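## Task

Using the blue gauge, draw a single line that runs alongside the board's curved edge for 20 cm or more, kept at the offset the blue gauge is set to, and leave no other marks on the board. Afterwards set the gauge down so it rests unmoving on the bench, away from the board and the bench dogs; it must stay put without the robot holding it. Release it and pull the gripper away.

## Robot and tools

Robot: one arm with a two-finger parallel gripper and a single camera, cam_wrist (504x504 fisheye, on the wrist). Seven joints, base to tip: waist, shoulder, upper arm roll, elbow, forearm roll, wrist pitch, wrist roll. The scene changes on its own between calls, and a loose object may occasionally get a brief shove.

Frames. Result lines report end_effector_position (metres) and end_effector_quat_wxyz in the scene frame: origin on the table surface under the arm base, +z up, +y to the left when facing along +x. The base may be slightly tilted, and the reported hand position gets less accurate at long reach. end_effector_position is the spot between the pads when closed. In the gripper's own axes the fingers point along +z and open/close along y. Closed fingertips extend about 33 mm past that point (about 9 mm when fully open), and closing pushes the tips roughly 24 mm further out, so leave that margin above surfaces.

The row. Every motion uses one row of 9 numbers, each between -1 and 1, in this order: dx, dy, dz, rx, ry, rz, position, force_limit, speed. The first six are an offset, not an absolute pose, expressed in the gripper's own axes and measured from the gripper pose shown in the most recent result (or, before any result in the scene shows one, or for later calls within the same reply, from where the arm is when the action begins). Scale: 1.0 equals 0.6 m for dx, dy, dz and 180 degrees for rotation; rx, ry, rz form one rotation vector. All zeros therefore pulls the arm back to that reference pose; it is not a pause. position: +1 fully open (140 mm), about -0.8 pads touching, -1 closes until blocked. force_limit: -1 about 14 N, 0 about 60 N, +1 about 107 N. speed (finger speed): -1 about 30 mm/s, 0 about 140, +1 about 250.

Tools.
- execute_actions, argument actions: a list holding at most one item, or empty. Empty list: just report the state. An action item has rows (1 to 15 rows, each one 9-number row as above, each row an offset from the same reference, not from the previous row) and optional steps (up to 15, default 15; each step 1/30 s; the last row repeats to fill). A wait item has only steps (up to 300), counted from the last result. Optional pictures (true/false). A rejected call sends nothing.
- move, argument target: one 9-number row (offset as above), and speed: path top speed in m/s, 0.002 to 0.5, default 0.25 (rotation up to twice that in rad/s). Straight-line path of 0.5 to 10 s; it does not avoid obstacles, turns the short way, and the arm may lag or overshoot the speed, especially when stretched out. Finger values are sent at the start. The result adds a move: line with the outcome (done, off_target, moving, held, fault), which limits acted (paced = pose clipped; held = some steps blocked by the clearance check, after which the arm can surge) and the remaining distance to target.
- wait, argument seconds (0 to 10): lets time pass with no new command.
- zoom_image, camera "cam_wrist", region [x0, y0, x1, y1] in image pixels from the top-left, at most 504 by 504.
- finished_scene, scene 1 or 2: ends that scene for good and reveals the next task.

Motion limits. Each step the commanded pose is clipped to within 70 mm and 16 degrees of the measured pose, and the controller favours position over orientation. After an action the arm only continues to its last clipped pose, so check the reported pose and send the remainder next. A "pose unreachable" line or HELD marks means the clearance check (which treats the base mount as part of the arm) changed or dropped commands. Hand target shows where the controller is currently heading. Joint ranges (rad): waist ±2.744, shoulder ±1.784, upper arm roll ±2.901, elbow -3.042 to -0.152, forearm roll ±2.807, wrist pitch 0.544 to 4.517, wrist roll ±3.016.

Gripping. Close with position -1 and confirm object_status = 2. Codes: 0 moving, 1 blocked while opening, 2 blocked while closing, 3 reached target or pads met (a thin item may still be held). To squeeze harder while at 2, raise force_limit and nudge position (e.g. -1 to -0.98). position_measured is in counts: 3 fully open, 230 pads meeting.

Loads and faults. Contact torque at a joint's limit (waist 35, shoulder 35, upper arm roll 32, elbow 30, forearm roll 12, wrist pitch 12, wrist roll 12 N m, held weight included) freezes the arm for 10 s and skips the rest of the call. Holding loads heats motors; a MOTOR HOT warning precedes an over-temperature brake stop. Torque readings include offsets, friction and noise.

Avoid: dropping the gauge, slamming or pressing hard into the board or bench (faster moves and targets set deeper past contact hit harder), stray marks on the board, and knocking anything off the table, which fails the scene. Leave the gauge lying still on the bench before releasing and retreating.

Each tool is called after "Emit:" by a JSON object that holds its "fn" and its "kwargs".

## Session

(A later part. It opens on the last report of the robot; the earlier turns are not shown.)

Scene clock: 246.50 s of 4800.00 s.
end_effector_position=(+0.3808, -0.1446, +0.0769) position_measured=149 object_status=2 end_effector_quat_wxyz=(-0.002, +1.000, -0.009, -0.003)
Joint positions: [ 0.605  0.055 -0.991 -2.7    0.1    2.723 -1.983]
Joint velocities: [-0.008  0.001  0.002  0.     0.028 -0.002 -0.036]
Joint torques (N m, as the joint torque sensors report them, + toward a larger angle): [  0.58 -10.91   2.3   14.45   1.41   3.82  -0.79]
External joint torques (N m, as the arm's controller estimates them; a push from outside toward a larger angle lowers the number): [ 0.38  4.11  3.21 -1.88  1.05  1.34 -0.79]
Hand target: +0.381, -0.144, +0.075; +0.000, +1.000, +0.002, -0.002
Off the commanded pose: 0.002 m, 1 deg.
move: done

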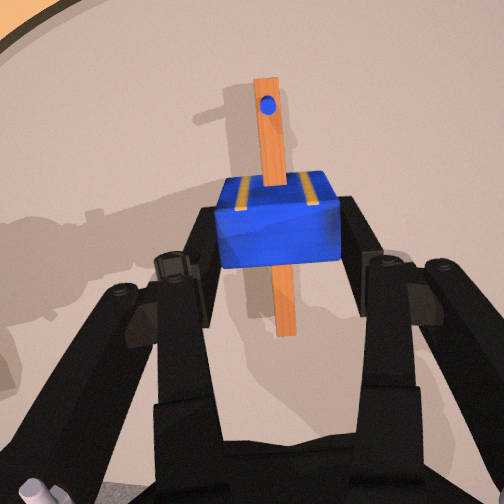

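Emit:
{"fn": "move", "kwargs": {"target": [0,0,0,0,0,0,0.3,0.8,-0.5], "speed": 0.02}}

Emit:
{"fn": "move", "kwargs": {"target": [0,0,-0.2,0,0,0,0.3,0.8,-0.5], "speed": 0.08}}

Scene clock: 250.17 s of 4800.00 s.
end_effector_position=(+0.3807, -0.1448, +0.0770) position_measured=91 object_status=3 end_effector_quat_wxyz=(-0.003, +1.000, -0.008, -0.002)
Joint positions: [ 0.604  0.054 -0.991 -2.7    0.103  2.722 -1.989]
Joint velocities: [ 0.     0.001 -0.001 -0.    -0.    -0.     0.007]
Joint torques (N m, as the joint torque sensors report them, + toward a larger angle): [  0.38 -14.77  -0.73  15.77  -0.38   2.76   0.14]
External joint torques (N m, as the arm's controller estimates them; a push from outside toward a larger angle lowers the number): [ 0.25  0.32  0.23 -0.64 -0.74  0.26  0.14]
Hand target: +0.381, -0.145, +0.077; -0.002, +1.000, -0.009, -0.003
Off the commanded pose: 0.000 m, 0 deg.
move: done

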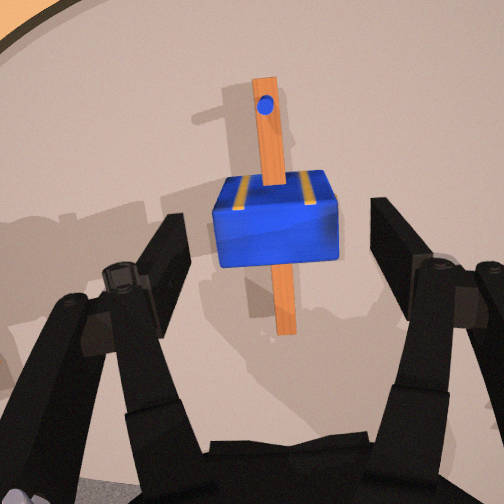

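Scene clock: 252.20 s of 4800.00 s.
end_effector_position=(+0.3830, -0.1433, +0.1939) position_measured=91 object_status=3 end_effector_quat_wxyz=(-0.008, +1.000, -0.004, -0.002)
Joint positions: [ 0.349 -0.37  -0.771 -2.621 -0.34   2.312 -1.666]
Joint velocities: [-0.006 -0.001  0.006  0.001 -0.001 -0.013  0.012]
Joint torques (N m, as the joint torque sensors report them, + toward a larger angle): [ -0.97 -11.76   7.1   21.35   0.69   2.28   0.12]
External joint torques (N m, as the arm's controller estimates them; a push from outside toward a larger angle lowers the number): [-1.07 -0.33  0.98  0.65  0.04 -0.23  0.12]
Hand target: +0.383, -0.144, +0.195; -0.008, +1.000, -0.008, -0.003
Off the commanded pose: 0.004 m, 1 deg.
move: off_target

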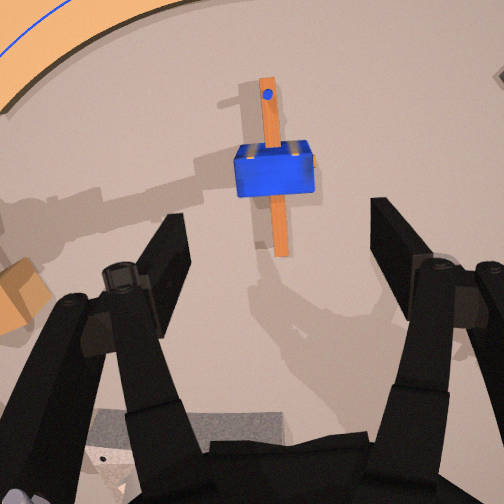

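Emit:
{"fn": "finished_scene", "kwargs": {"scene": 2}}

The scene is finished: the task was done.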